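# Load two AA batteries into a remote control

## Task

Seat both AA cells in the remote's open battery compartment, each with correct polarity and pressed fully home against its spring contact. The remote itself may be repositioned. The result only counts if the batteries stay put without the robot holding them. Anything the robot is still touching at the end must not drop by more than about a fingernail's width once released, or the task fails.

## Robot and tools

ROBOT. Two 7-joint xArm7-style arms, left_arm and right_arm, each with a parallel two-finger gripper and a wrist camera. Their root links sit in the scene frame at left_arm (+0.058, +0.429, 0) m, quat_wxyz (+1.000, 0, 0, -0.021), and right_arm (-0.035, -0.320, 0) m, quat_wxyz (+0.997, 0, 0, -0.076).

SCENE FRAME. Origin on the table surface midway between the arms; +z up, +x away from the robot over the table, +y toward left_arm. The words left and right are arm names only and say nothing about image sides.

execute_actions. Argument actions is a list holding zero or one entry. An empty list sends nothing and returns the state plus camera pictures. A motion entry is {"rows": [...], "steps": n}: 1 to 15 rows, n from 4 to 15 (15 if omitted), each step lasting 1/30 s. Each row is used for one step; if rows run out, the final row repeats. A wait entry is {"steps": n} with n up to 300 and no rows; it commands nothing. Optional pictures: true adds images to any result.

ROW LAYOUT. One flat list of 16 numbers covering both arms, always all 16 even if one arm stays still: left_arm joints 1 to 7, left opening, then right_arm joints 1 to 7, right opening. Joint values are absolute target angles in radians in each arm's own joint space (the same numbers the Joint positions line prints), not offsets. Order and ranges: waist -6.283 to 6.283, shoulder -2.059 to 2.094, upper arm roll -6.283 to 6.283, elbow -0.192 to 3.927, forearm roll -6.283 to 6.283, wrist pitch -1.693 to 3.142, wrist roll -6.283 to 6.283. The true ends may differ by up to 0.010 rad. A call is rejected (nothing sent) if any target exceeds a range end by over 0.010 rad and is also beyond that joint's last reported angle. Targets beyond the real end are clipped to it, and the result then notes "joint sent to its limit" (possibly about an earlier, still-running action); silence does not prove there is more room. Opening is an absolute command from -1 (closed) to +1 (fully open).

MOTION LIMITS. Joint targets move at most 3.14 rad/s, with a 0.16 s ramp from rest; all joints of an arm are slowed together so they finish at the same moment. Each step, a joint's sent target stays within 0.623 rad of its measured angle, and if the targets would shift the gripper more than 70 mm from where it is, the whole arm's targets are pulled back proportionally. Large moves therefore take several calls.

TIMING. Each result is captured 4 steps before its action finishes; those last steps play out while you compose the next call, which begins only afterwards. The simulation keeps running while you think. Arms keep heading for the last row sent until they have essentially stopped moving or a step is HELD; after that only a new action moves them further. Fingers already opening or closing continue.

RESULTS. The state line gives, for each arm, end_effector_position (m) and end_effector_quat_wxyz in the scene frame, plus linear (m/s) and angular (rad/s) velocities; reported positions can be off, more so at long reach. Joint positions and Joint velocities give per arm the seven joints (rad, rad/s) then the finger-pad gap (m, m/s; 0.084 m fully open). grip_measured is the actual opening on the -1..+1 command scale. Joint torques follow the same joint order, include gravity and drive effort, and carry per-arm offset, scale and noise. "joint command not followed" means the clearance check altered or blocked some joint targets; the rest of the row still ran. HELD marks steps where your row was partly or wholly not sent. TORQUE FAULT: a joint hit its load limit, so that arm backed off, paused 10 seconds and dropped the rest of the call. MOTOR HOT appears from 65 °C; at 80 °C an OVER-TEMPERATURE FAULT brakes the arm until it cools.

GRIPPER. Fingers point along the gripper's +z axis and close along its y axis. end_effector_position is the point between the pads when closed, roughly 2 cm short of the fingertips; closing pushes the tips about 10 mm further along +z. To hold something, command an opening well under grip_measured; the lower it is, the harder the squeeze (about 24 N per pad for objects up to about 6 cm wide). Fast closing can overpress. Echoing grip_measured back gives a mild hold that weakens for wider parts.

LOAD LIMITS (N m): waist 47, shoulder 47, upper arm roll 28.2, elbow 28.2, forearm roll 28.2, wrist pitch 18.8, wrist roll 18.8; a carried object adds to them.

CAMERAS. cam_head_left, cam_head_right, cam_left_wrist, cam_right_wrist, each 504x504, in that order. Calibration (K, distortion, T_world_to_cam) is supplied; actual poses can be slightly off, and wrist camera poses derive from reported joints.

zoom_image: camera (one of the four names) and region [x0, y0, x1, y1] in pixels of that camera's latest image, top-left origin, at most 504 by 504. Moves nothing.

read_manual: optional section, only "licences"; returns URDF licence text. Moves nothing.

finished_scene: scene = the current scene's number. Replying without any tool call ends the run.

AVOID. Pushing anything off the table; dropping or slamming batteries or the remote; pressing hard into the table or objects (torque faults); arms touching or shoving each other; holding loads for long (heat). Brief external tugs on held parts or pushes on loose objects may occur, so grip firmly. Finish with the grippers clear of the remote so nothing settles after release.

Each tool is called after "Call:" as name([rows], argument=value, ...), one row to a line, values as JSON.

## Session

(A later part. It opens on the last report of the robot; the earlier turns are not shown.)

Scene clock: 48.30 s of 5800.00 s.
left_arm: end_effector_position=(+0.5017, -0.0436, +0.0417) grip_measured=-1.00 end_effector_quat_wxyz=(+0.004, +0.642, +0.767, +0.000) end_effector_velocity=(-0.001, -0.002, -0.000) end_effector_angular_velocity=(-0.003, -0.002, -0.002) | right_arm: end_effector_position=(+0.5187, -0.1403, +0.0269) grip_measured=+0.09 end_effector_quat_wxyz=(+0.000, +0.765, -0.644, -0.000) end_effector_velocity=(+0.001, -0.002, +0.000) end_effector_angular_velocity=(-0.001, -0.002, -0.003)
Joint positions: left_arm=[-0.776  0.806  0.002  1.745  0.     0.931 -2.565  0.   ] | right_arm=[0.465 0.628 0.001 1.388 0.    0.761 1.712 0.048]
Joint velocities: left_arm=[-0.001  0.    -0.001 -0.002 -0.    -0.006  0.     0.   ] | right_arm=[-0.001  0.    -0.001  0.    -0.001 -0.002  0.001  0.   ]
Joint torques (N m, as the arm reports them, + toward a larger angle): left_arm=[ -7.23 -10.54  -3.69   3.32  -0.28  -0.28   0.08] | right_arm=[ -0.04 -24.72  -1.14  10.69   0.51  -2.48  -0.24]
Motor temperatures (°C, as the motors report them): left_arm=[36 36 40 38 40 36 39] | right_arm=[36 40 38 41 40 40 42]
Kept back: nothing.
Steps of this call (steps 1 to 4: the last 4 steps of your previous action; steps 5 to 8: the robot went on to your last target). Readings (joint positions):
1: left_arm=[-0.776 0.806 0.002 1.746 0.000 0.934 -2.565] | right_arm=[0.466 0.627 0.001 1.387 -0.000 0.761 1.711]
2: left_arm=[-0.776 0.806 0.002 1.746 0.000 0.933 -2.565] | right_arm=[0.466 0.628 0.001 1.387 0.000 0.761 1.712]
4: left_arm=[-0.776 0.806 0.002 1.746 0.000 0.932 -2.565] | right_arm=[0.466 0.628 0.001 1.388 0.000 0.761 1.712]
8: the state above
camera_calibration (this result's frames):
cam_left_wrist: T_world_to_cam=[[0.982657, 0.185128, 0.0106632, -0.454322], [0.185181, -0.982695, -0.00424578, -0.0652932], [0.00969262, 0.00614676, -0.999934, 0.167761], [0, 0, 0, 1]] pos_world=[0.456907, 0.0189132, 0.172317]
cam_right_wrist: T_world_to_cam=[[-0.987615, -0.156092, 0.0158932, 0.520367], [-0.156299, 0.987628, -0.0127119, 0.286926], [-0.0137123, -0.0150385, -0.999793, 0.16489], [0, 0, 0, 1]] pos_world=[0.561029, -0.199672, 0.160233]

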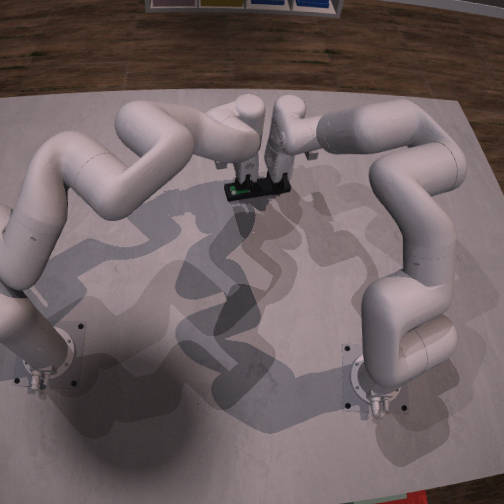

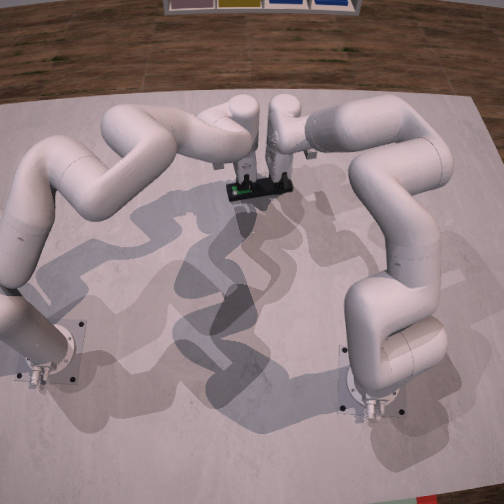

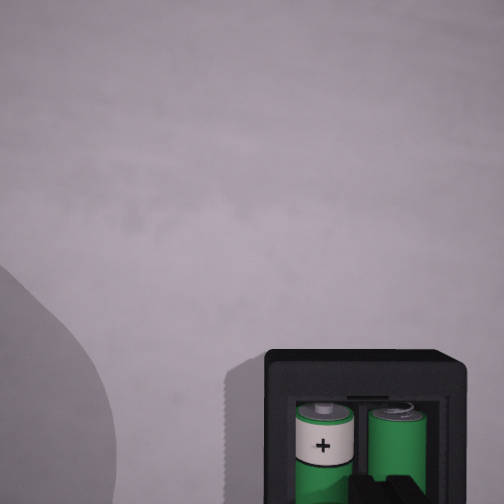

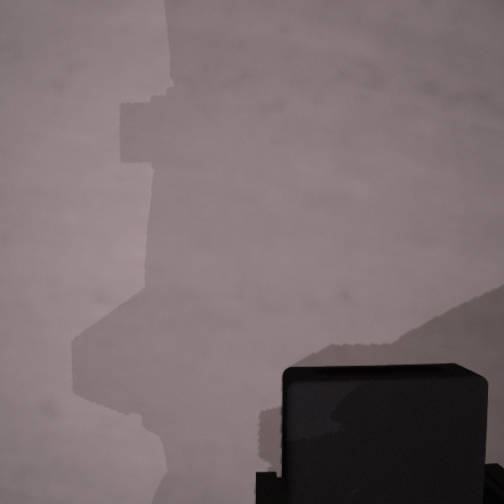

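Call:
execute_actions([
  {"rows":[[-0.7771,0.8018,0,1.7467,0,0.9455,-2.5653,-1,0.465,0.628,0,1.388,0,0.760,1.712,-0.15],[-0.7771,0.8018,0,1.7467,0,0.9455,-2.5653,-1,0.465,0.628,0,1.388,0,0.760,1.712,-0.15],[-0.7785,0.8008,0,1.7448,0,0.9447,-2.5667,-1,0.465,0.628,0,1.388,0,0.760,1.712,-0.15],[-0.7798,0.7997,0,1.743,0,0.944,-2.568,-1,0.465,0.628,0,1.388,0,0.760,1.712,-0.15],[-0.7812,0.7987,0,1.7411,0,0.9432,-2.5694,-1,0.465,0.628,0,1.388,0,0.760,1.712,-0.15],[-0.7812,0.7987,0,1.7411,0,0.9432,-2.5694,-1,0.465,0.628,0,1.388,0,0.760,1.712,-0.15],[-0.7812,0.801,0,1.7408,0,0.9403,-2.5694,-1,0.465,0.628,0,1.388,0,0.760,1.712,-0.15],[-0.7812,0.8032,0,1.7406,0,0.9374,-2.5694,-1,0.465,0.628,0,1.388,0,0.760,1.712,-0.15],[-0.7812,0.805,0,1.7404,0,0.935,-2.5694,-1,0.465,0.628,0,1.388,0,0.760,1.712,-0.15],[-0.7812,0.807,0,1.7402,0,0.9326,-2.5694,-1,0.465,0.628,0,1.388,0,0.760,1.712,-0.15],[-0.7812,0.809,0,1.74,0,0.930,-2.5694,-1,0.465,0.628,0,1.388,0,0.760,1.712,-0.15],[-0.7812,0.8107,0,1.7398,0,0.9279,-2.5694,-1,0.465,0.628,0,1.388,0,0.760,1.712,-0.15]],"steps":15},
])

Call:
execute_actions([
  {"steps":10},
], pictures=true)

Scene clock: 49.20 s of 5800.00 s.
left_arm: end_effector_position=(+0.4972, -0.0445, +0.0417) grip_measured=-1.00 end_effector_quat_wxyz=(+0.001, +0.642, +0.767, +0.000) end_effector_velocity=(+0.006, -0.012, -0.007) end_effector_angular_velocity=(-0.032, -0.024, -0.002) | right_arm: end_effector_position=(+0.5186, -0.1404, +0.0268) grip_measured=+0.09 end_effector_quat_wxyz=(+0.000, +0.765, -0.644, -0.000) end_effector_velocity=(-0.000, +0.000, -0.000) end_effector_angular_velocity=(+0.001, +0.000, -0.002)
Joint positions: left_arm=[-0.781  0.802  0.     1.741  0.     0.937 -2.569  0.   ] | right_arm=[ 0.465  0.628  0.001  1.387 -0.     0.761  1.712  0.048]
Joint velocities: left_arm=[-0.002  0.026 -0.003  0.013 -0.002 -0.053 -0.002  0.   ] | right_arm=[ 0.001  0.    -0.    -0.     0.001 -0.001  0.001  0.   ]
Joint torques (N m, as the arm reports them, + toward a larger angle): left_arm=[-10.9  -11.31  -5.95   3.83  -0.83   0.11   0.13] | right_arm=[ -2.69 -23.89  -3.68  11.65   0.76  -4.59   0.58]
Motor temperatures (°C, as the motors report them): left_arm=[36 36 40 38 40 36 39] | right_arm=[36 40 38 41 40 40 42]
Steps of this call (steps 1 to 15: the robot went on to your last target; step 16: nothing new was sent; steps 17 to 27: the first 11 steps of this action). Readings (joint positions):
17: left_arm=[-0.776 0.806 0.001 1.745 0.000 0.931 -2.565] | right_arm=[0.465 0.628 0.000 1.388 -0.000 0.760 1.712]
18: left_arm=[-0.776 0.804 0.000 1.745 -0.000 0.934 -2.565] | right_arm=[0.465 0.628 0.000 1.388 -0.000 0.760 1.712]
20: left_arm=[-0.778 0.802 -0.001 1.743 -0.000 0.940 -2.566] | right_arm=[0.465 0.628 0.001 1.388 -0.000 0.761 1.711]
24: left_arm=[-0.781 0.800 0.001 1.740 0.000 0.940 -2.569] | right_arm=[0.465 0.628 0.001 1.387 -0.000 0.761 1.711]
27: the state above

Scene clock: 49.53 s of 5800.00 s.
left_arm: end_effector_position=(+0.4981, -0.0462, +0.0415) grip_measured=-1.00 end_effector_quat_wxyz=(+0.005, +0.642, +0.766, -0.001) end_effector_velocity=(+0.004, -0.002, +0.000) end_effector_angular_velocity=(-0.008, -0.010, -0.000) | right_arm: end_effector_position=(+0.5190, -0.1408, +0.0268) grip_measured=+0.09 end_effector_quat_wxyz=(+0.000, +0.765, -0.644, -0.000) end_effector_velocity=(+0.002, -0.003, -0.000) end_effector_angular_velocity=(-0.001, -0.004, -0.005)
Joint positions: left_arm=[-0.781  0.803 -0.     1.74  -0.     0.928 -2.569  0.   ] | right_arm=[0.465 0.628 0.    1.388 0.    0.76  1.712 0.048]
Joint velocities: left_arm=[ 0.001  0.004  0.001  0.004  0.002 -0.013  0.     0.   ] | right_arm=[-0.003  0.002 -0.003  0.002 -0.001 -0.004  0.001 -0.   ]
Joint torques (N m, as the arm reports them, + toward a larger angle): left_arm=[-10.12 -11.03  -6.02   3.37  -0.86  -0.01  -0.02] | right_arm=[ -3.05 -23.68  -3.93  11.92   0.59  -4.96   0.47]
Motor temperatures (°C, as the motors report them): left_arm=[36 36 40 38 40 36 39] | right_arm=[36 40 38 41 40 40 42]
Kept back: nothing.
Steps of this call (steps 1 to 4: the last 4 steps of your previous action; steps 5 to 10: the robot went on to your last target). Readings (joint positions):
1: left_arm=[-0.781 0.803 0.000 1.741 0.000 0.935 -2.569] | right_arm=[0.465 0.628 0.001 1.388 -0.000 0.761 1.712]
2: left_arm=[-0.781 0.804 0.000 1.742 0.000 0.933 -2.569] | right_arm=[0.465 0.628 0.001 1.388 0.000 0.761 1.712]
4: left_arm=[-0.781 0.804 -0.000 1.741 0.000 0.931 -2.569] | right_arm=[0.465 0.628 0.001 1.388 0.000 0.761 1.712]
8: left_arm=[-0.781 0.803 -0.000 1.740 -0.000 0.929 -2.569] | right_arm=[0.465 0.628 0.000 1.388 0.000 0.761 1.712]
10: the state above
camera_calibration (this result's frames):
cam_left_wrist: T_world_to_cam=[[0.983036, 0.183157, 0.00967349, -0.450491], [0.183192, -0.983073, -0.00288091, -0.0662561], [0.00898209, 0.00460415, -0.999949, 0.167934], [0, 0, 0, 1]] pos_world=[0.453479, 0.0166029, 0.172092]
cam_right_wrist: T_world_to_cam=[[-0.987762, -0.155203, 0.0154641, 0.520787], [-0.155407, 0.987765, -0.0130079, 0.287021], [-0.013256, -0.0152519, -0.999796, 0.164572], [0, 0, 0, 1]] pos_world=[0.5612, -0.200171, 0.160219]

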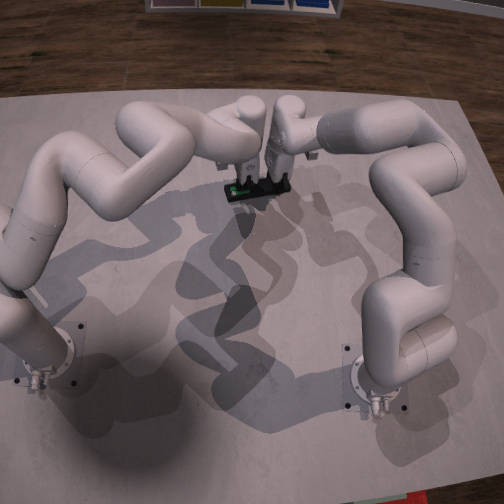

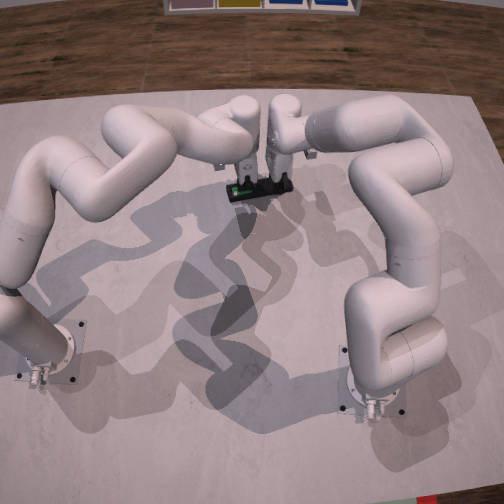

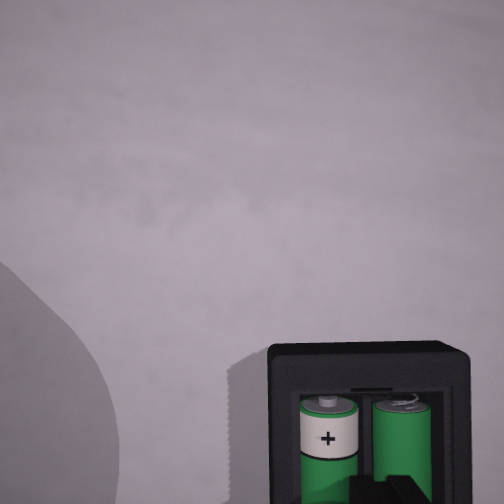

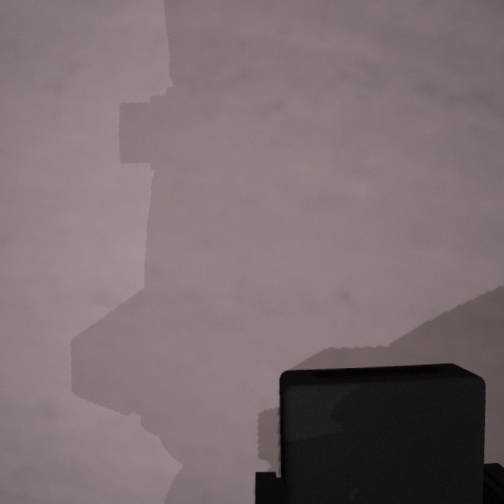

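Call:
execute_actions([
  {"rows":[[-0.7812,0.795,0,1.7414,0,0.948,-2.5694,-1,0.465,0.628,0,1.388,0,0.760,1.712,-0.15],[-0.7812,0.78,0,1.746,0,0.967,-2.5694,-1,0.465,0.628,0,1.388,0,0.760,1.712,-0.15],[-0.7812,0.75,0,1.76,0,1.01,-2.5694,-1,0.465,0.628,0,1.388,0,0.760,1.712,-0.15],[-0.7827,0.7165,0,1.8876,0,1.171,-2.5709,-1,0.465,0.628,0,1.388,0,0.760,1.712,-0.15]],"steps":15},
])

Call:
execute_actions([
  {"steps":8},
], pictures=true)

Call:
zoom_image(camera="cam_left_wrist", region=[230,280,430,504])

Call:
zoom_image(camera="cam_head_left", region=[215,165,275,210])

Scene clock: 50.30 s of 5800.00 s.
left_arm: end_effector_position=(+0.5019, -0.0562, +0.1468) grip_measured=-1.00 end_effector_quat_wxyz=(+0.008, +0.644, +0.765, -0.002) end_effector_velocity=(+0.045, +0.006, +0.113) end_effector_angular_velocity=(-0.071, -0.103, +0.051) | right_arm: end_effector_position=(+0.5203, -0.1422, +0.0269) grip_measured=+0.09 end_effector_quat_wxyz=(-0.001, +0.764, -0.645, +0.001) end_effector_velocity=(-0.008, +0.010, -0.001) end_effector_angular_velocity=(+0.002, +0.014, +0.024)
Joint positions: left_arm=[-0.785  0.71  -0.003  1.892 -0.001  1.165 -2.571  0.   ] | right_arm=[ 0.464  0.629 -0.002  1.389  0.     0.758  1.713  0.048]
Joint velocities: left_arm=[ 0.023 -0.097  0.037  0.136  0.004  0.11  -0.001  0.   ] | right_arm=[ 0.008 -0.004  0.013 -0.006 -0.002  0.011 -0.004  0.   ]
Joint torques (N m, as the arm reports them, + toward a larger angle): left_arm=[ -2.38 -11.36  -0.2    4.03   0.7   -0.15   0.07] | right_arm=[  0.75 -26.2   -0.14  10.36   0.49  -1.66  -0.34]
Motor temperatures (°C, as the motors report them): left_arm=[36 36 40 38 40 36 39] | right_arm=[36 40 38 41 40 40 42]
Steps of this call (steps 1 to 12: the robot went on to your last target; steps 13 to 23: the first 11 steps of this action). Readings (joint positions):
13: left_arm=[-0.781 0.803 -0.000 1.741 -0.000 0.928 -2.569] | right_arm=[0.465 0.628 0.000 1.388 0.000 0.760 1.712]
14: left_arm=[-0.781 0.801 -0.000 1.741 -0.000 0.933 -2.569] | right_arm=[0.465 0.628 0.000 1.388 0.000 0.760 1.712]
16: left_arm=[-0.782 0.786 -0.002 1.739 -0.001 0.969 -2.569] | right_arm=[0.465 0.628 -0.000 1.389 0.000 0.758 1.712]
20: left_arm=[-0.786 0.740 -0.006 1.836 -0.001 1.122 -2.571] | right_arm=[0.463 0.629 -0.003 1.389 0.000 0.757 1.713]
23: the state above

Scene clock: 50.57 s of 5800.00 s.
left_arm: end_effector_position=(+0.5001, -0.0503, +0.1360) grip_measured=-1.00 end_effector_quat_wxyz=(-0.004, +0.643, +0.766, +0.000) end_effector_velocity=(+0.016, -0.018, +0.049) end_effector_angular_velocity=(-0.074, -0.070, -0.001) | right_arm: end_effector_position=(+0.5193, -0.1410, +0.0269) grip_measured=+0.09 end_effector_quat_wxyz=(-0.000, +0.765, -0.644, +0.000) end_effector_velocity=(-0.001, +0.001, +0.000) end_effector_angular_velocity=(-0.000, +0.002, +0.003)
Joint positions: left_arm=[-0.783  0.72  -0.     1.884 -0.     1.172 -2.571  0.   ] | right_arm=[ 0.465  0.628 -0.     1.388  0.     0.76   1.712  0.048]
Joint velocities: left_arm=[-0.    -0.042 -0.001  0.051  0.001 -0.009 -0.     0.   ] | right_arm=[ 0.001 -0.001  0.001 -0.001 -0.     0.002 -0.001 -0.   ]
Joint torques (N m, as the arm reports them, + toward a larger angle): left_arm=[ -1.67 -26.09   0.18  11.44   0.64  -0.75   0.15] | right_arm=[  0.68 -25.93  -0.53  10.43   0.46  -1.7   -0.34]
Motor temperatures (°C, as the motors report them): left_arm=[36 36 40 38 40 36 39] | right_arm=[36 40 38 41 40 40 42]
Kept back: nothing.
Steps of this call (steps 1 to 4: the last 4 steps of your previous action; steps 5 to 8: the robot went on to your last target). Readings (joint positions):
1: left_arm=[-0.784 0.709 -0.002 1.894 -0.000 1.168 -2.571] | right_arm=[0.464 0.629 -0.001 1.389 0.000 0.759 1.713]
2: left_arm=[-0.783 0.712 -0.001 1.891 -0.000 1.170 -2.571] | right_arm=[0.464 0.628 -0.001 1.389 -0.000 0.759 1.712]
4: left_arm=[-0.783 0.719 -0.000 1.883 -0.000 1.172 -2.571] | right_arm=[0.465 0.628 -0.000 1.388 -0.000 0.759 1.712]
8: the state above
camera_calibration (this result's frames):
cam_left_wrist: T_world_to_cam=[[0.983174, 0.182673, 0.000194612, -0.451417], [0.182649, -0.983025, -0.0173775, -0.0681422], [-0.0029831, 0.0171207, -0.999849, 0.269009], [0, 0, 0, 1]] pos_world=[0.457069, 0.0108708, 0.267872]
cam_right_wrist: T_world_to_cam=[[-0.987853, -0.154685, 0.0148234, 0.521181], [-0.154881, 0.987846, -0.0131368, 0.287063], [-0.0126112, -0.0152731, -0.999804, 0.164297], [0, 0, 0, 1]] pos_world=[0.561383, -0.200445, 0.16031]

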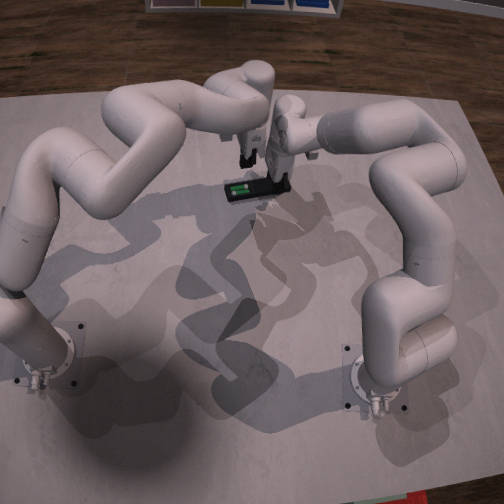

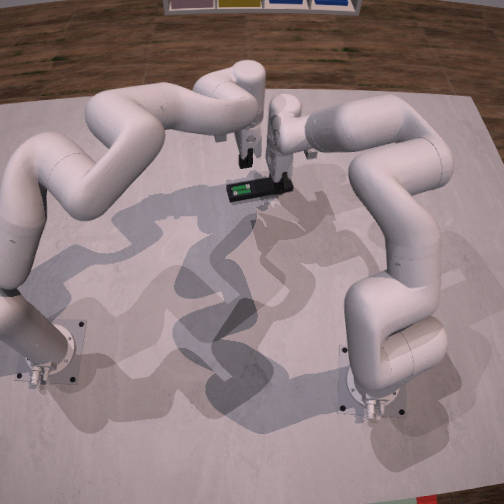

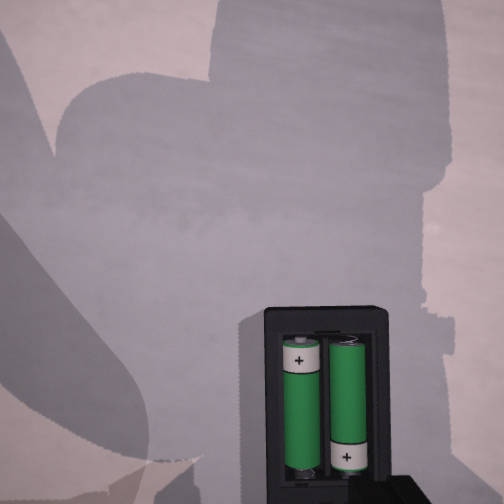

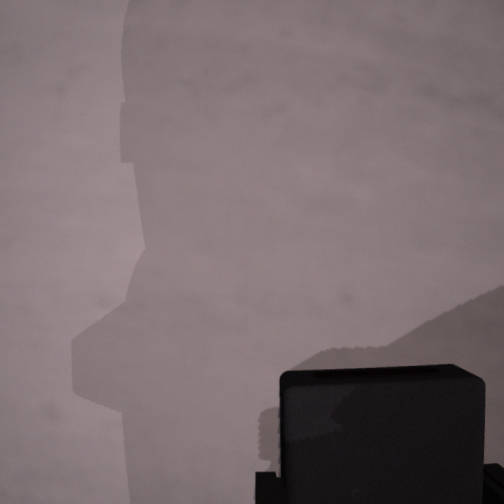

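Region (230, 280, 430, 504) of cam_left_wrist's 504x504 image, scaled by 2.250, with more detail than that image has; it fills the left 450 columns of this view, and the rest is white.

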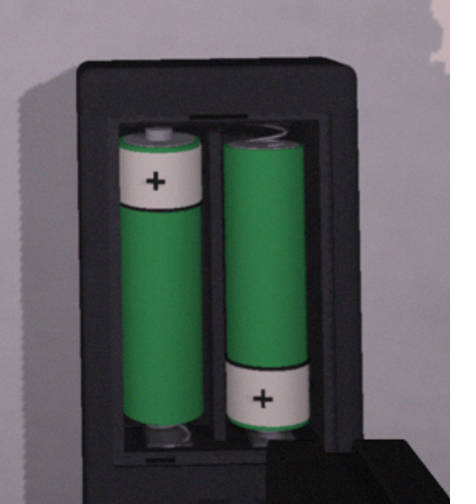

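Region (215, 165, 275, 210) of cam_head_left's 504x504 image, scaled by 8.400, with more detail than that image has; it fills the top 378 rows of this view, and the rest is white.

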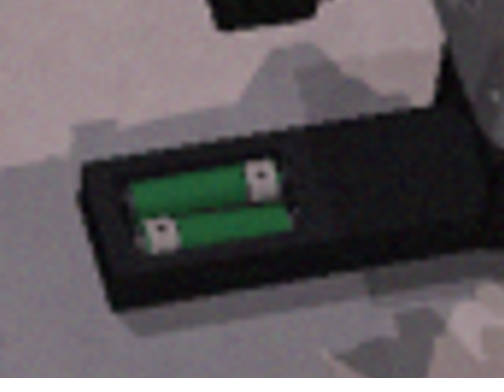

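Call:
execute_actions([
  {"rows":[[-0.7827,0.7869,0,1.8009,0,1.014,-2.5709,-1,0.465,0.628,0,1.388,0,0.760,1.712,-0.15],[-0.7827,0.805,0,1.794,0,0.989,-2.5709,-1,0.465,0.628,0,1.388,0,0.760,1.712,-0.15],[-0.7827,0.805,0,1.794,0,0.989,-2.5709,-1,0.465,0.628,0,1.388,0,0.760,1.712,-0.15],[-0.7827,0.805,0,1.794,0,0.989,-2.5709,-1,0.465,0.628,0,1.388,0,0.760,1.712,-0.15],[-0.7827,0.805,0,1.794,0,0.989,-2.5709,-1,0.465,0.628,0,1.388,0,0.760,1.712,-0.15],[-0.7827,0.805,0,1.794,0,0.989,-2.5709,-1,0.465,0.628,0,1.388,0,0.760,1.712,-0.15],[-0.7827,0.81,0,1.7925,0,0.9825,-2.5709,-1,0.465,0.628,0,1.388,0,0.760,1.712,-0.15],[-0.7827,0.815,0,1.791,0,0.976,-2.5709,-1,0.465,0.628,0,1.388,0,0.760,1.712,-0.15],[-0.7827,0.82,0,1.7897,0,0.9697,-2.5709,-1,0.465,0.628,0,1.388,0,0.760,1.712,-0.15],[-0.7827,0.824,0,1.7887,0,0.9647,-2.5709,-1,0.465,0.628,0,1.388,0,0.760,1.712,-0.15],[-0.7827,0.828,0,1.7877,0,0.9597,-2.5709,-1,0.465,0.628,0,1.388,0,0.760,1.712,-0.15],[-0.7827,0.8325,0,1.7866,0,0.9541,-2.5709,-1,0.465,0.628,0,1.388,0,0.760,1.712,-0.15]],"steps":15},
])

Call:
execute_actions([
  {"steps":12},
], pictures=true)

Scene clock: 52.67 s of 5800.00 s.
left_arm: end_effector_position=(+0.5008, -0.0501, +0.0472) grip_measured=-1.00 end_effector_quat_wxyz=(-0.000, +0.642, +0.767, +0.000) end_effector_velocity=(+0.018, -0.025, -0.032) end_effector_angular_velocity=(-0.083, -0.073, -0.003) | right_arm: end_effector_position=(+0.5190, -0.1407, +0.0268) grip_measured=+0.09 end_effector_quat_wxyz=(+0.000, +0.765, -0.644, -0.000) end_effector_velocity=(+0.001, -0.000, +0.002) end_effector_angular_velocity=(+0.002, -0.002, -0.001)
Joint positions: left_arm=[-0.783  0.82   0.     1.79   0.     0.971 -2.571  0.   ] | right_arm=[0.465 0.628 0.    1.388 0.    0.76  1.712 0.048]
Joint velocities: left_arm=[-0.001  0.074 -0.004  0.007  0.    -0.177 -0.001  0.   ] | right_arm=[-0.001 -0.002 -0.     0.001  0.002  0.    -0.002 -0.   ]
Joint torques (N m, as the arm reports them, + toward a larger angle): left_arm=[ -1.85 -23.55  -0.08   9.2    0.57  -0.73   0.15] | right_arm=[  0.5  -26.    -0.61  10.59   0.39  -1.76  -0.33]
Motor temperatures (°C, as the motors report them): left_arm=[36 36 40 38 40 36 39] | right_arm=[36 40 38 42 40 40 42]
Steps of this call (steps 1 to 15: the robot went on to your last target; steps 16 to 52: nothing new was sent; steps 53 to 63: the first 11 steps of this action). Readings (joint positions):
53: left_arm=[-0.783 0.717 -0.000 1.887 -0.000 1.171 -2.571] | right_arm=[0.465 0.628 -0.000 1.388 -0.000 0.760 1.712]
54: left_arm=[-0.783 0.718 -0.000 1.885 0.000 1.163 -2.571] | right_arm=[0.465 0.628 -0.000 1.388 -0.000 0.760 1.712]
56: left_arm=[-0.783 0.738 -0.000 1.861 0.000 1.098 -2.571] | right_arm=[0.465 0.628 -0.000 1.388 -0.000 0.760 1.712]
60: left_arm=[-0.783 0.816 0.000 1.784 -0.000 0.995 -2.571] | right_arm=[0.465 0.628 0.000 1.388 0.000 0.760 1.712]
63: the state above

Scene clock: 53.07 s of 5800.00 s.
left_arm: end_effector_position=(+0.5017, -0.0517, +0.0424) grip_measured=-1.00 end_effector_quat_wxyz=(+0.003, +0.642, +0.766, -0.000) end_effector_velocity=(-0.001, +0.001, -0.003) end_effector_angular_velocity=(+0.003, +0.003, +0.001) | right_arm: end_effector_position=(+0.5192, -0.1410, +0.0268) grip_measured=+0.09 end_effector_quat_wxyz=(+0.000, +0.765, -0.644, +0.000) end_effector_velocity=(-0.000, +0.000, -0.000) end_effector_angular_velocity=(-0.001, +0.001, +0.001)
Joint positions: left_arm=[-0.783  0.829 -0.     1.789 -0.     0.954 -2.571  0.   ] | right_arm=[ 0.465  0.628 -0.     1.388  0.     0.76   1.712  0.048]
Joint velocities: left_arm=[-0.     0.003  0.    -0.003 -0.001 -0.001 -0.     0.   ] | right_arm=[ 0.     0.     0.    -0.001 -0.001  0.     0.    -0.   ]
Joint torques (N m, as the arm reports them, + toward a larger angle): left_arm=[ -1.24 -16.86   0.08   6.92   0.67  -0.94   0.14] | right_arm=[  0.99 -26.49  -0.17  10.64   0.3   -1.59  -0.51]
Motor temperatures (°C, as the motors report them): left_arm=[36 36 40 38 40 36 39] | right_arm=[36 40 38 42 40 40 42]
Kept back: nothing.
Steps of this call (steps 1 to 4: the last 4 steps of your previous action; steps 5 to 12: the robot went on to your last target). Readings (joint positions):
1: left_arm=[-0.783 0.823 0.000 1.790 0.000 0.965 -2.571] | right_arm=[0.465 0.628 0.000 1.388 0.000 0.760 1.712]
2: left_arm=[-0.783 0.827 -0.000 1.789 0.000 0.960 -2.571] | right_arm=[0.465 0.628 0.000 1.388 0.000 0.760 1.712]
4: left_arm=[-0.783 0.828 -0.000 1.790 0.000 0.955 -2.571] | right_arm=[0.465 0.628 -0.000 1.388 0.000 0.760 1.712]
8: left_arm=[-0.783 0.829 -0.000 1.789 -0.000 0.955 -2.571] | right_arm=[0.465 0.628 -0.000 1.388 0.000 0.760 1.712]
12: the state above
camera_calibration (this result's frames):
cam_left_wrist: T_world_to_cam=[[0.983081, 0.183005, 0.00778526, -0.452977], [0.183051, -0.983087, -0.00569599, -0.0721377], [0.00661119, 0.00702472, -0.999953, 0.170121], [0, 0, 0, 1]] pos_world=[0.457394, 0.0107845, 0.173229]
cam_right_wrist: T_world_to_cam=[[-0.987837, -0.154753, 0.0151274, 0.521047], [-0.154953, 0.987835, -0.0131315, 0.287046], [-0.0129113, -0.0153158, -0.999799, 0.1644], [0, 0, 0, 1]] pos_world=[0.561311, -0.200403, 0.160254]

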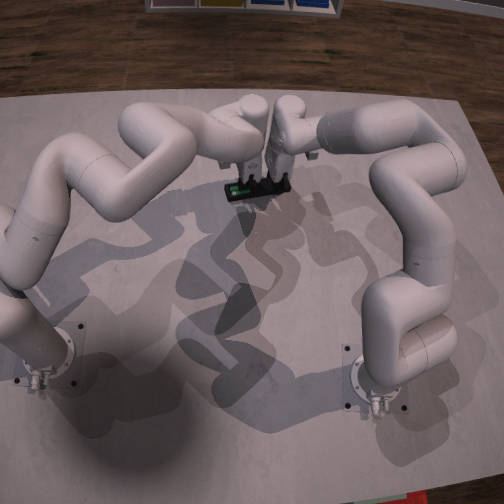

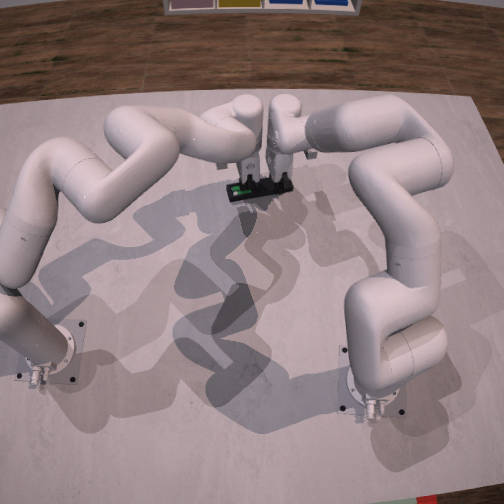

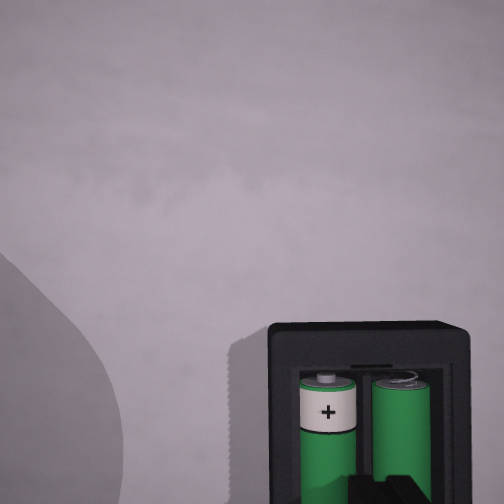

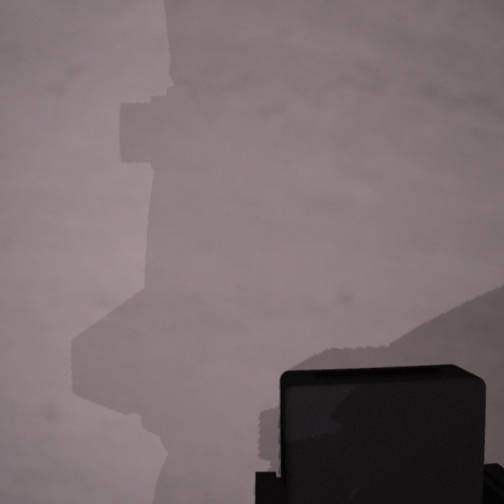

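Call:
execute_actions([
  {"rows":[[-0.7827,0.817,0,1.7905,0,0.9735,-2.5709,-1,0.465,0.628,0,1.388,0,0.760,1.712,-0.15],[-0.7827,0.815,0,1.789,0,0.974,-2.5709,-1,0.465,0.628,0,1.388,0,0.760,1.712,-0.15],[-0.7835,0.808,0,1.775,0,0.967,-2.5717,-1,0.465,0.628,0,1.388,0,0.760,1.712,-0.15],[-0.7842,0.802,0,1.761,0,0.96,-2.5724,-1,0.465,0.628,0,1.388,0,0.760,1.712,-0.15],[-0.7849,0.7958,0,1.7472,0,0.953,-2.5731,-1,0.465,0.628,0,1.388,0,0.760,1.712,-0.15],[-0.7849,0.7958,0,1.7472,0,0.953,-2.5731,-1,0.465,0.628,0,1.388,0,0.760,1.712,-0.15],[-0.7849,0.7958,0,1.7472,0,0.953,-2.5731,-1,0.465,0.628,0,1.388,0,0.760,1.712,-0.15],[-0.7849,0.799,0,1.7468,0,0.949,-2.5731,-1,0.465,0.628,0,1.388,0,0.760,1.712,-0.15],[-0.7849,0.802,0,1.7465,0,0.945,-2.5731,-1,0.465,0.628,0,1.388,0,0.760,1.712,-0.15],[-0.7849,0.805,0,1.7462,0,0.9415,-2.5731,-1,0.465,0.628,0,1.388,0,0.760,1.712,-0.15],[-0.7849,0.808,0,1.7459,0,0.9377,-2.5731,-1,0.465,0.628,0,1.388,0,0.760,1.712,-0.15],[-0.7849,0.811,0,1.7455,0,0.934,-2.5731,-1,0.465,0.628,0,1.388,0,0.760,1.712,-0.15],[-0.7849,0.8138,0,1.7452,0,0.9303,-2.5731,-1,0.465,0.628,0,1.388,0,0.760,1.712,-0.15]],"steps":15},
])

Call:
execute_actions([
  {"steps":10},
], pictures=true)

Scene clock: 54.00 s of 5800.00 s.
left_arm: end_effector_position=(+0.4956, -0.0453, +0.0428) grip_measured=-1.00 end_effector_quat_wxyz=(-0.001, +0.642, +0.767, +0.001) end_effector_velocity=(+0.018, -0.021, -0.010) end_effector_angular_velocity=(-0.066, -0.057, +0.000) | right_arm: end_effector_position=(+0.5189, -0.1406, +0.0269) grip_measured=+0.09 end_effector_quat_wxyz=(+0.000, +0.765, -0.644, -0.000) end_effector_velocity=(+0.006, -0.011, +0.000) end_effector_angular_velocity=(-0.004, -0.009, -0.024)
Joint positions: left_arm=[-0.784  0.802  0.001  1.746  0.     0.946 -2.573  0.   ] | right_arm=[ 0.465  0.628  0.     1.388 -0.     0.76   1.712  0.048]
Joint velocities: left_arm=[ 0.001  0.047 -0.003  0.03  -0.002 -0.104 -0.     0.   ] | right_arm=[-0.007  0.003 -0.013  0.004  0.002 -0.007  0.005 -0.   ]
Joint torques (N m, as the arm reports them, + toward a larger angle): left_arm=[ -4.05 -18.53  -1.47   7.5    0.35  -0.84  -0.04] | right_arm=[  0.44 -26.55  -0.59  11.     0.43  -2.07  -0.26]
Motor temperatures (°C, as the motors report them): left_arm=[36 36 40 38 40 36 39] | right_arm=[36 40 38 42 40 40 42]
Steps of this call (steps 1 to 17: the robot went on to your last target; steps 18 to 28: the first 11 steps of this action). Readings (joint positions):
18: left_arm=[-0.783 0.829 -0.000 1.788 -0.000 0.954 -2.571] | right_arm=[0.465 0.628 -0.000 1.388 -0.000 0.760 1.712]
19: left_arm=[-0.783 0.826 -0.000 1.788 -0.000 0.959 -2.571] | right_arm=[0.465 0.628 -0.000 1.388 0.000 0.760 1.712]
21: left_arm=[-0.783 0.819 0.000 1.778 0.000 0.967 -2.571] | right_arm=[0.465 0.628 0.001 1.388 -0.000 0.761 1.712]
25: left_arm=[-0.784 0.800 0.001 1.746 0.000 0.954 -2.573] | right_arm=[0.466 0.628 0.001 1.388 -0.000 0.761 1.712]
28: the state above

Scene clock: 54.33 s of 5800.00 s.
left_arm: end_effector_position=(+0.4980, -0.0478, +0.0412) grip_measured=-1.00 end_effector_quat_wxyz=(+0.005, +0.642, +0.767, -0.000) end_effector_velocity=(-0.002, -0.000, -0.001) end_effector_angular_velocity=(-0.004, +0.001, +0.001) | right_arm: end_effector_position=(+0.5191, -0.1410, +0.0269) grip_measured=+0.09 end_effector_quat_wxyz=(+0.000, +0.765, -0.644, -0.000) end_effector_velocity=(+0.000, -0.000, +0.000) end_effector_angular_velocity=(-0.000, -0.001, +0.000)
Joint positions: left_arm=[-0.784  0.808  0.001  1.748  0.     0.93  -2.573  0.   ] | right_arm=[ 0.465  0.628 -0.     1.388 -0.     0.76   1.712  0.048]
Joint velocities: left_arm=[-0.001 -0.004 -0.001 -0.01  -0.003 -0.008 -0.001  0.   ] | right_arm=[-0.    -0.    -0.     0.001 -0.001  0.     0.    -0.   ]
Joint torques (N m, as the arm reports them, + toward a larger angle): left_arm=[ -6.46 -11.36  -3.32   4.14   0.    -0.63   0.15] | right_arm=[  0.31 -26.24  -0.83  11.12   0.49  -2.36  -0.28]
Motor temperatures (°C, as the motors report them): left_arm=[36 36 40 38 40 36 39] | right_arm=[36 40 38 42 40 40 42]
Kept back: nothing.
Steps of this call (steps 1 to 4: the last 4 steps of your previous action; steps 5 to 10: the robot went on to your last target). Readings (joint positions):
1: left_arm=[-0.784 0.804 0.001 1.747 0.000 0.942 -2.573] | right_arm=[0.465 0.628 -0.000 1.388 -0.000 0.760 1.712]
2: left_arm=[-0.784 0.806 0.001 1.748 0.000 0.938 -2.573] | right_arm=[0.465 0.628 -0.000 1.388 0.000 0.760 1.712]
4: left_arm=[-0.784 0.809 0.001 1.749 0.000 0.932 -2.573] | right_arm=[0.465 0.628 -0.000 1.388 0.000 0.760 1.712]
8: left_arm=[-0.784 0.809 0.001 1.749 0.000 0.931 -2.573] | right_arm=[0.465 0.628 -0.000 1.388 -0.000 0.760 1.712]
10: the state above
camera_calibration (this result's frames):
cam_left_wrist: T_world_to_cam=[[0.982768, 0.184546, 0.0105249, -0.449971], [0.184592, -0.982809, -0.00353173, -0.0685047], [0.00969222, 0.00541368, -0.999938, 0.167256], [0, 0, 0, 1]] pos_world=[0.453242, 0.0148079, 0.17174]
cam_right_wrist: T_world_to_cam=[[-0.98782, -0.154857, 0.0152078, 0.520989], [-0.15506, 0.987817, -0.0131857, 0.287114], [-0.0129806, -0.0153832, -0.999797, 0.16446], [0, 0, 0, 1]] pos_world=[0.561298, -0.200407, 0.160289]

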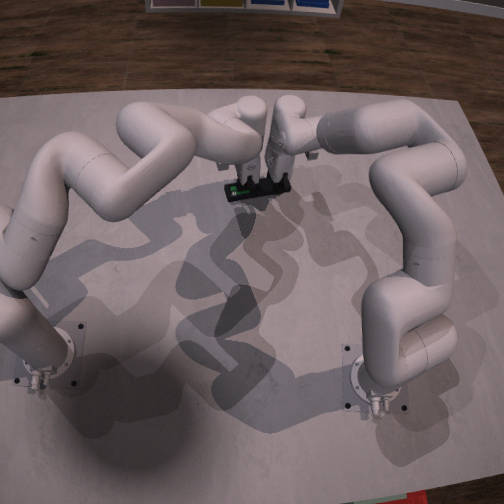

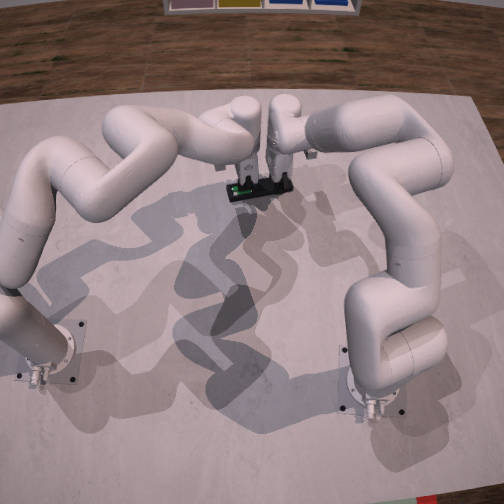

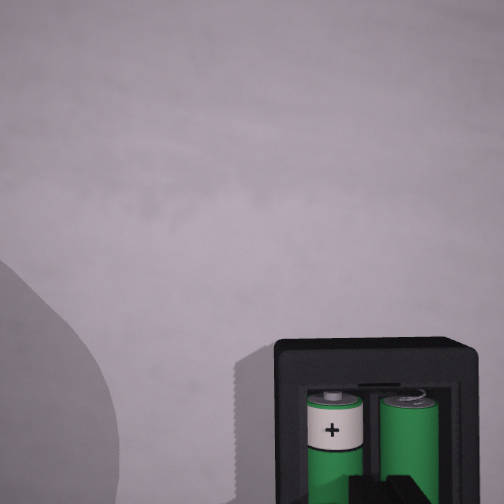

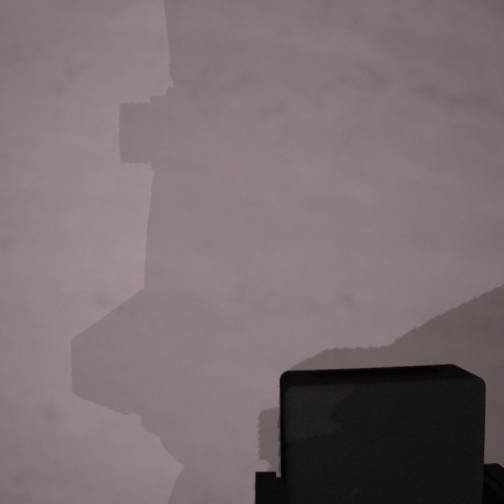

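Call:
execute_actions([
  {"rows":[[-0.7849,0.795,0,1.7472,0,0.952,-2.5731,-1,0.465,0.628,0,1.388,0,0.760,1.712,0.6],[-0.7849,0.78,0,1.755,0,0.975,-2.5731,-1,0.465,0.628,0,1.388,0,0.760,1.712,0.6],[-0.7849,0.75,0,1.77,0,1.02,-2.5731,-1,0.465,0.628,0,1.388,0,0.760,1.712,0.6],[-0.7827,0.7165,0,1.8876,0,1.171,-2.5709,-1,0.465,0.628,0,1.388,0,0.760,1.712,0.6],[-0.7827,0.7165,0,1.8876,0,1.171,-2.5709,-1,0.465,0.628,0,1.388,0,0.760,1.712,0.6],[-0.7827,0.7165,0,1.8876,0,1.171,-2.5709,-1,0.465,0.628,0,1.388,0,0.760,1.712,0.6],[-0.7827,0.7165,0,1.8876,0,1.171,-2.5709,-1,0.465,0.628,0,1.388,0,0.760,1.712,0.6],[-0.7827,0.7165,0,1.8876,0,1.171,-2.5709,-1,0.465,0.5024,0,1.4187,0,0.9163,1.712,0.6]],"steps":15},
])

Call:
execute_actions([
  {"rows":[[-0.6,0.55,0,1.6,0,1.05,-2.5709,-1,0.3,0.48,0,1.4187,0,0.94,1.712,0.6]],"steps":15},
], pictures=true)

Call:
zoom_image(camera="cam_head_right", region=[215,165,295,215])

Call:
zoom_image(camera="cam_head_left", region=[215,165,295,215])

Scene clock: 55.17 s of 5800.00 s.
left_arm: end_effector_position=(+0.5038, -0.0551, +0.1478) grip_measured=-1.00 end_effector_quat_wxyz=(+0.010, +0.643, +0.766, -0.002) end_effector_velocity=(+0.031, +0.008, +0.088) end_effector_angular_velocity=(-0.043, -0.068, +0.035) | right_arm: end_effector_position=(+0.5136, -0.1425, +0.0497) grip_measured=+0.59 end_effector_quat_wxyz=(+0.009, +0.765, -0.644, -0.006) end_effector_velocity=(-0.027, -0.006, +0.541) end_effector_angular_velocity=(-0.030, +0.096, +0.003)
Joint positions: left_arm=[-0.783  0.709 -0.001  1.894 -0.     1.165 -2.571  0.   ] | right_arm=[0.465 0.583 0.    1.393 0.    0.832 1.712 0.069]
Joint velocities: left_arm=[ 0.02  -0.08   0.025  0.103  0.005  0.105  0.001  0.   ] | right_arm=[ 0.002 -0.975  0.001  0.18   0.     1.255  0.001  0.   ]
Joint torques (N m, as the arm reports them, + toward a larger angle): left_arm=[ -4.16 -11.21  -1.11   4.6    0.54  -0.07   0.05] | right_arm=[  0.02 -45.72  -1.13  20.82   0.5   -4.22  -0.34]
Motor temperatures (°C, as the motors report them): left_arm=[36 36 40 38 40 36 39] | right_arm=[36 40 38 42 40 40 42]
Steps of this call (steps 1 to 14: the robot went on to your last target; steps 15 to 25: the first 11 steps of this action). Readings (joint positions):
15: left_arm=[-0.784 0.807 0.001 1.746 0.000 0.930 -2.573] | right_arm=[0.465 0.628 -0.000 1.388 -0.000 0.760 1.712]
16: left_arm=[-0.784 0.804 0.000 1.746 -0.000 0.936 -2.573] | right_arm=[0.465 0.628 -0.000 1.388 0.000 0.759 1.712]
18: left_arm=[-0.786 0.789 -0.003 1.743 -0.001 0.977 -2.573] | right_arm=[0.465 0.628 0.000 1.389 0.000 0.759 1.712]
22: left_arm=[-0.786 0.739 -0.004 1.842 -0.001 1.124 -2.572] | right_arm=[0.465 0.628 0.000 1.388 0.000 0.760 1.712]
25: the state above

Scene clock: 55.67 s of 5800.00 s.
left_arm: end_effector_position=(+0.5538, +0.0736, +0.1355) grip_measured=-1.00 end_effector_quat_wxyz=(+0.000, +0.562, +0.827, +0.004) end_effector_velocity=(+0.003, +0.020, +0.004) end_effector_angular_velocity=(-0.033, -0.015, +0.034) | right_arm: end_effector_position=(+0.5390, -0.2420, +0.1111) grip_measured=+0.59 end_effector_quat_wxyz=(+0.002, +0.705, -0.709, +0.001) end_effector_velocity=(-0.036, +0.207, -0.013) end_effector_angular_velocity=(+0.104, +0.045, +0.329)
Joint positions: left_arm=[-0.592  0.551  0.013  1.603  0.001  1.053 -2.571  0.   ] | right_arm=[ 0.295  0.48  -0.007  1.419 -0.     0.94   1.712  0.069]
Joint velocities: left_arm=[ 0.06  -0.064 -0.031 -0.097 -0.001 -0.066  0.     0.   ] | right_arm=[ 0.133  0.012  0.224 -0.012  0.007  0.006 -0.001 -0.   ]
Joint torques (N m, as the arm reports them, + toward a larger angle): left_arm=[-25.97 -21.46 -10.71  11.74   0.17  -0.76   0.22] | right_arm=[  0.54 -24.97  -0.31  11.4    0.39  -1.69  -0.35]
Motor temperatures (°C, as the motors report them): left_arm=[36 36 40 38 40 36 39] | right_arm=[36 40 38 42 40 40 42]
Steps of this call (steps 1 to 4: the last 4 steps of your previous action; steps 5 to 15: the first 11 steps of this action). Readings (joint positions):
5: left_arm=[-0.783 0.722 -0.000 1.881 -0.000 1.172 -2.571] | right_arm=[0.465 0.492 -0.000 1.429 0.000 0.912 1.712]
6: left_arm=[-0.780 0.719 -0.002 1.874 -0.000 1.168 -2.571] | right_arm=[0.459 0.496 0.002 1.424 0.000 0.915 1.712]
8: left_arm=[-0.748 0.683 -0.010 1.815 -0.001 1.141 -2.571] | right_arm=[0.410 0.496 0.014 1.416 0.000 0.926 1.712]
12: left_arm=[-0.633 0.584 0.005 1.656 0.000 1.074 -2.571] | right_arm=[0.297 0.481 -0.016 1.419 -0.000 0.939 1.712]
15: the state above
camera_calibration (this result's frames):
cam_left_wrist: T_world_to_cam=[[0.926541, 0.376036, 0.0108817, -0.51118], [0.376167, -0.926433, -0.0148291, -0.0677781], [0.00450491, 0.0178331, -0.999831, 0.262359], [0, 0, 0, 1]] pos_world=[0.497943, 0.124752, 0.266872]
cam_right_wrist: T_world_to_cam=[[-0.999658, 0.0207588, 0.015874, 0.572452], [0.0204949, 0.999652, -0.0166113, 0.299667], [-0.0162133, -0.0162803, -0.999736, 0.248942], [0, 0, 0, 1]] pos_world=[0.570151, -0.307394, 0.244767]

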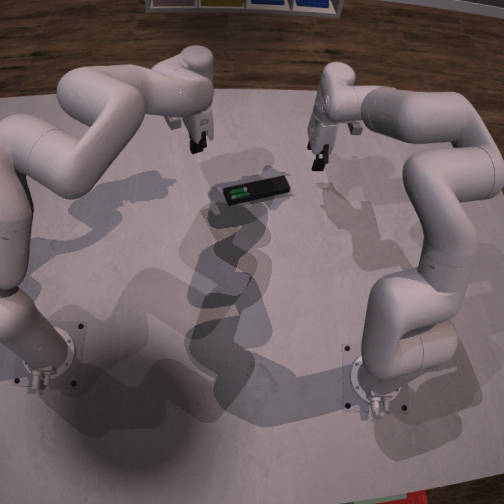

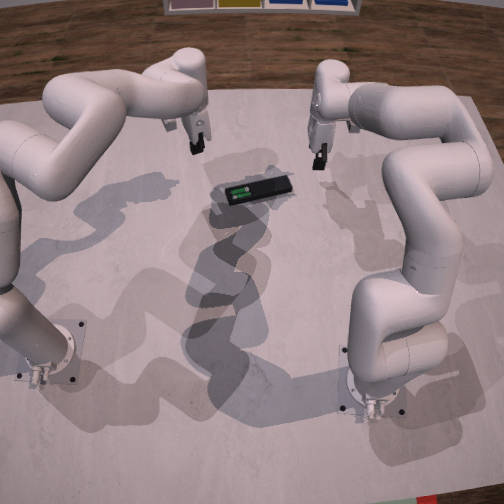

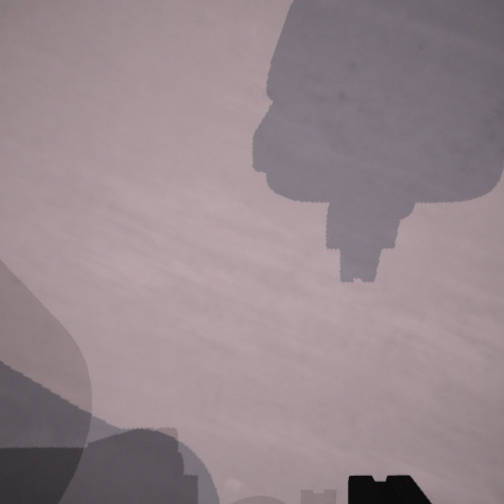

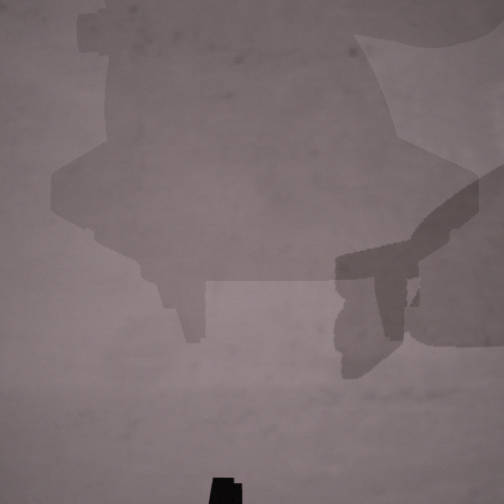

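Region (215, 165, 295, 215) of cam_head_right's 504x504 image, scaled by 6.300, with more detail than that image has; it fills the top 315 rows of this view, and the rest is white.

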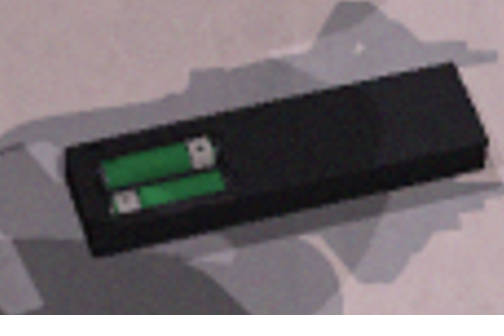

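Region (215, 165, 295, 215) of cam_head_left's 504x504 image, scaled by 6.300, with more detail than that image has; it fills the top 315 rows of this view, and the rest is white.

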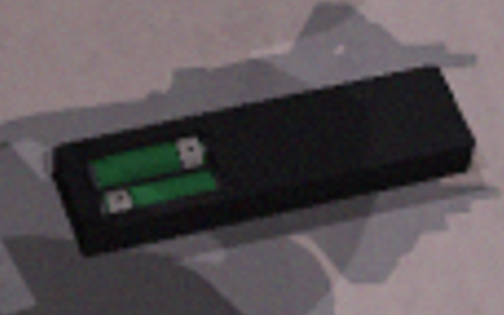

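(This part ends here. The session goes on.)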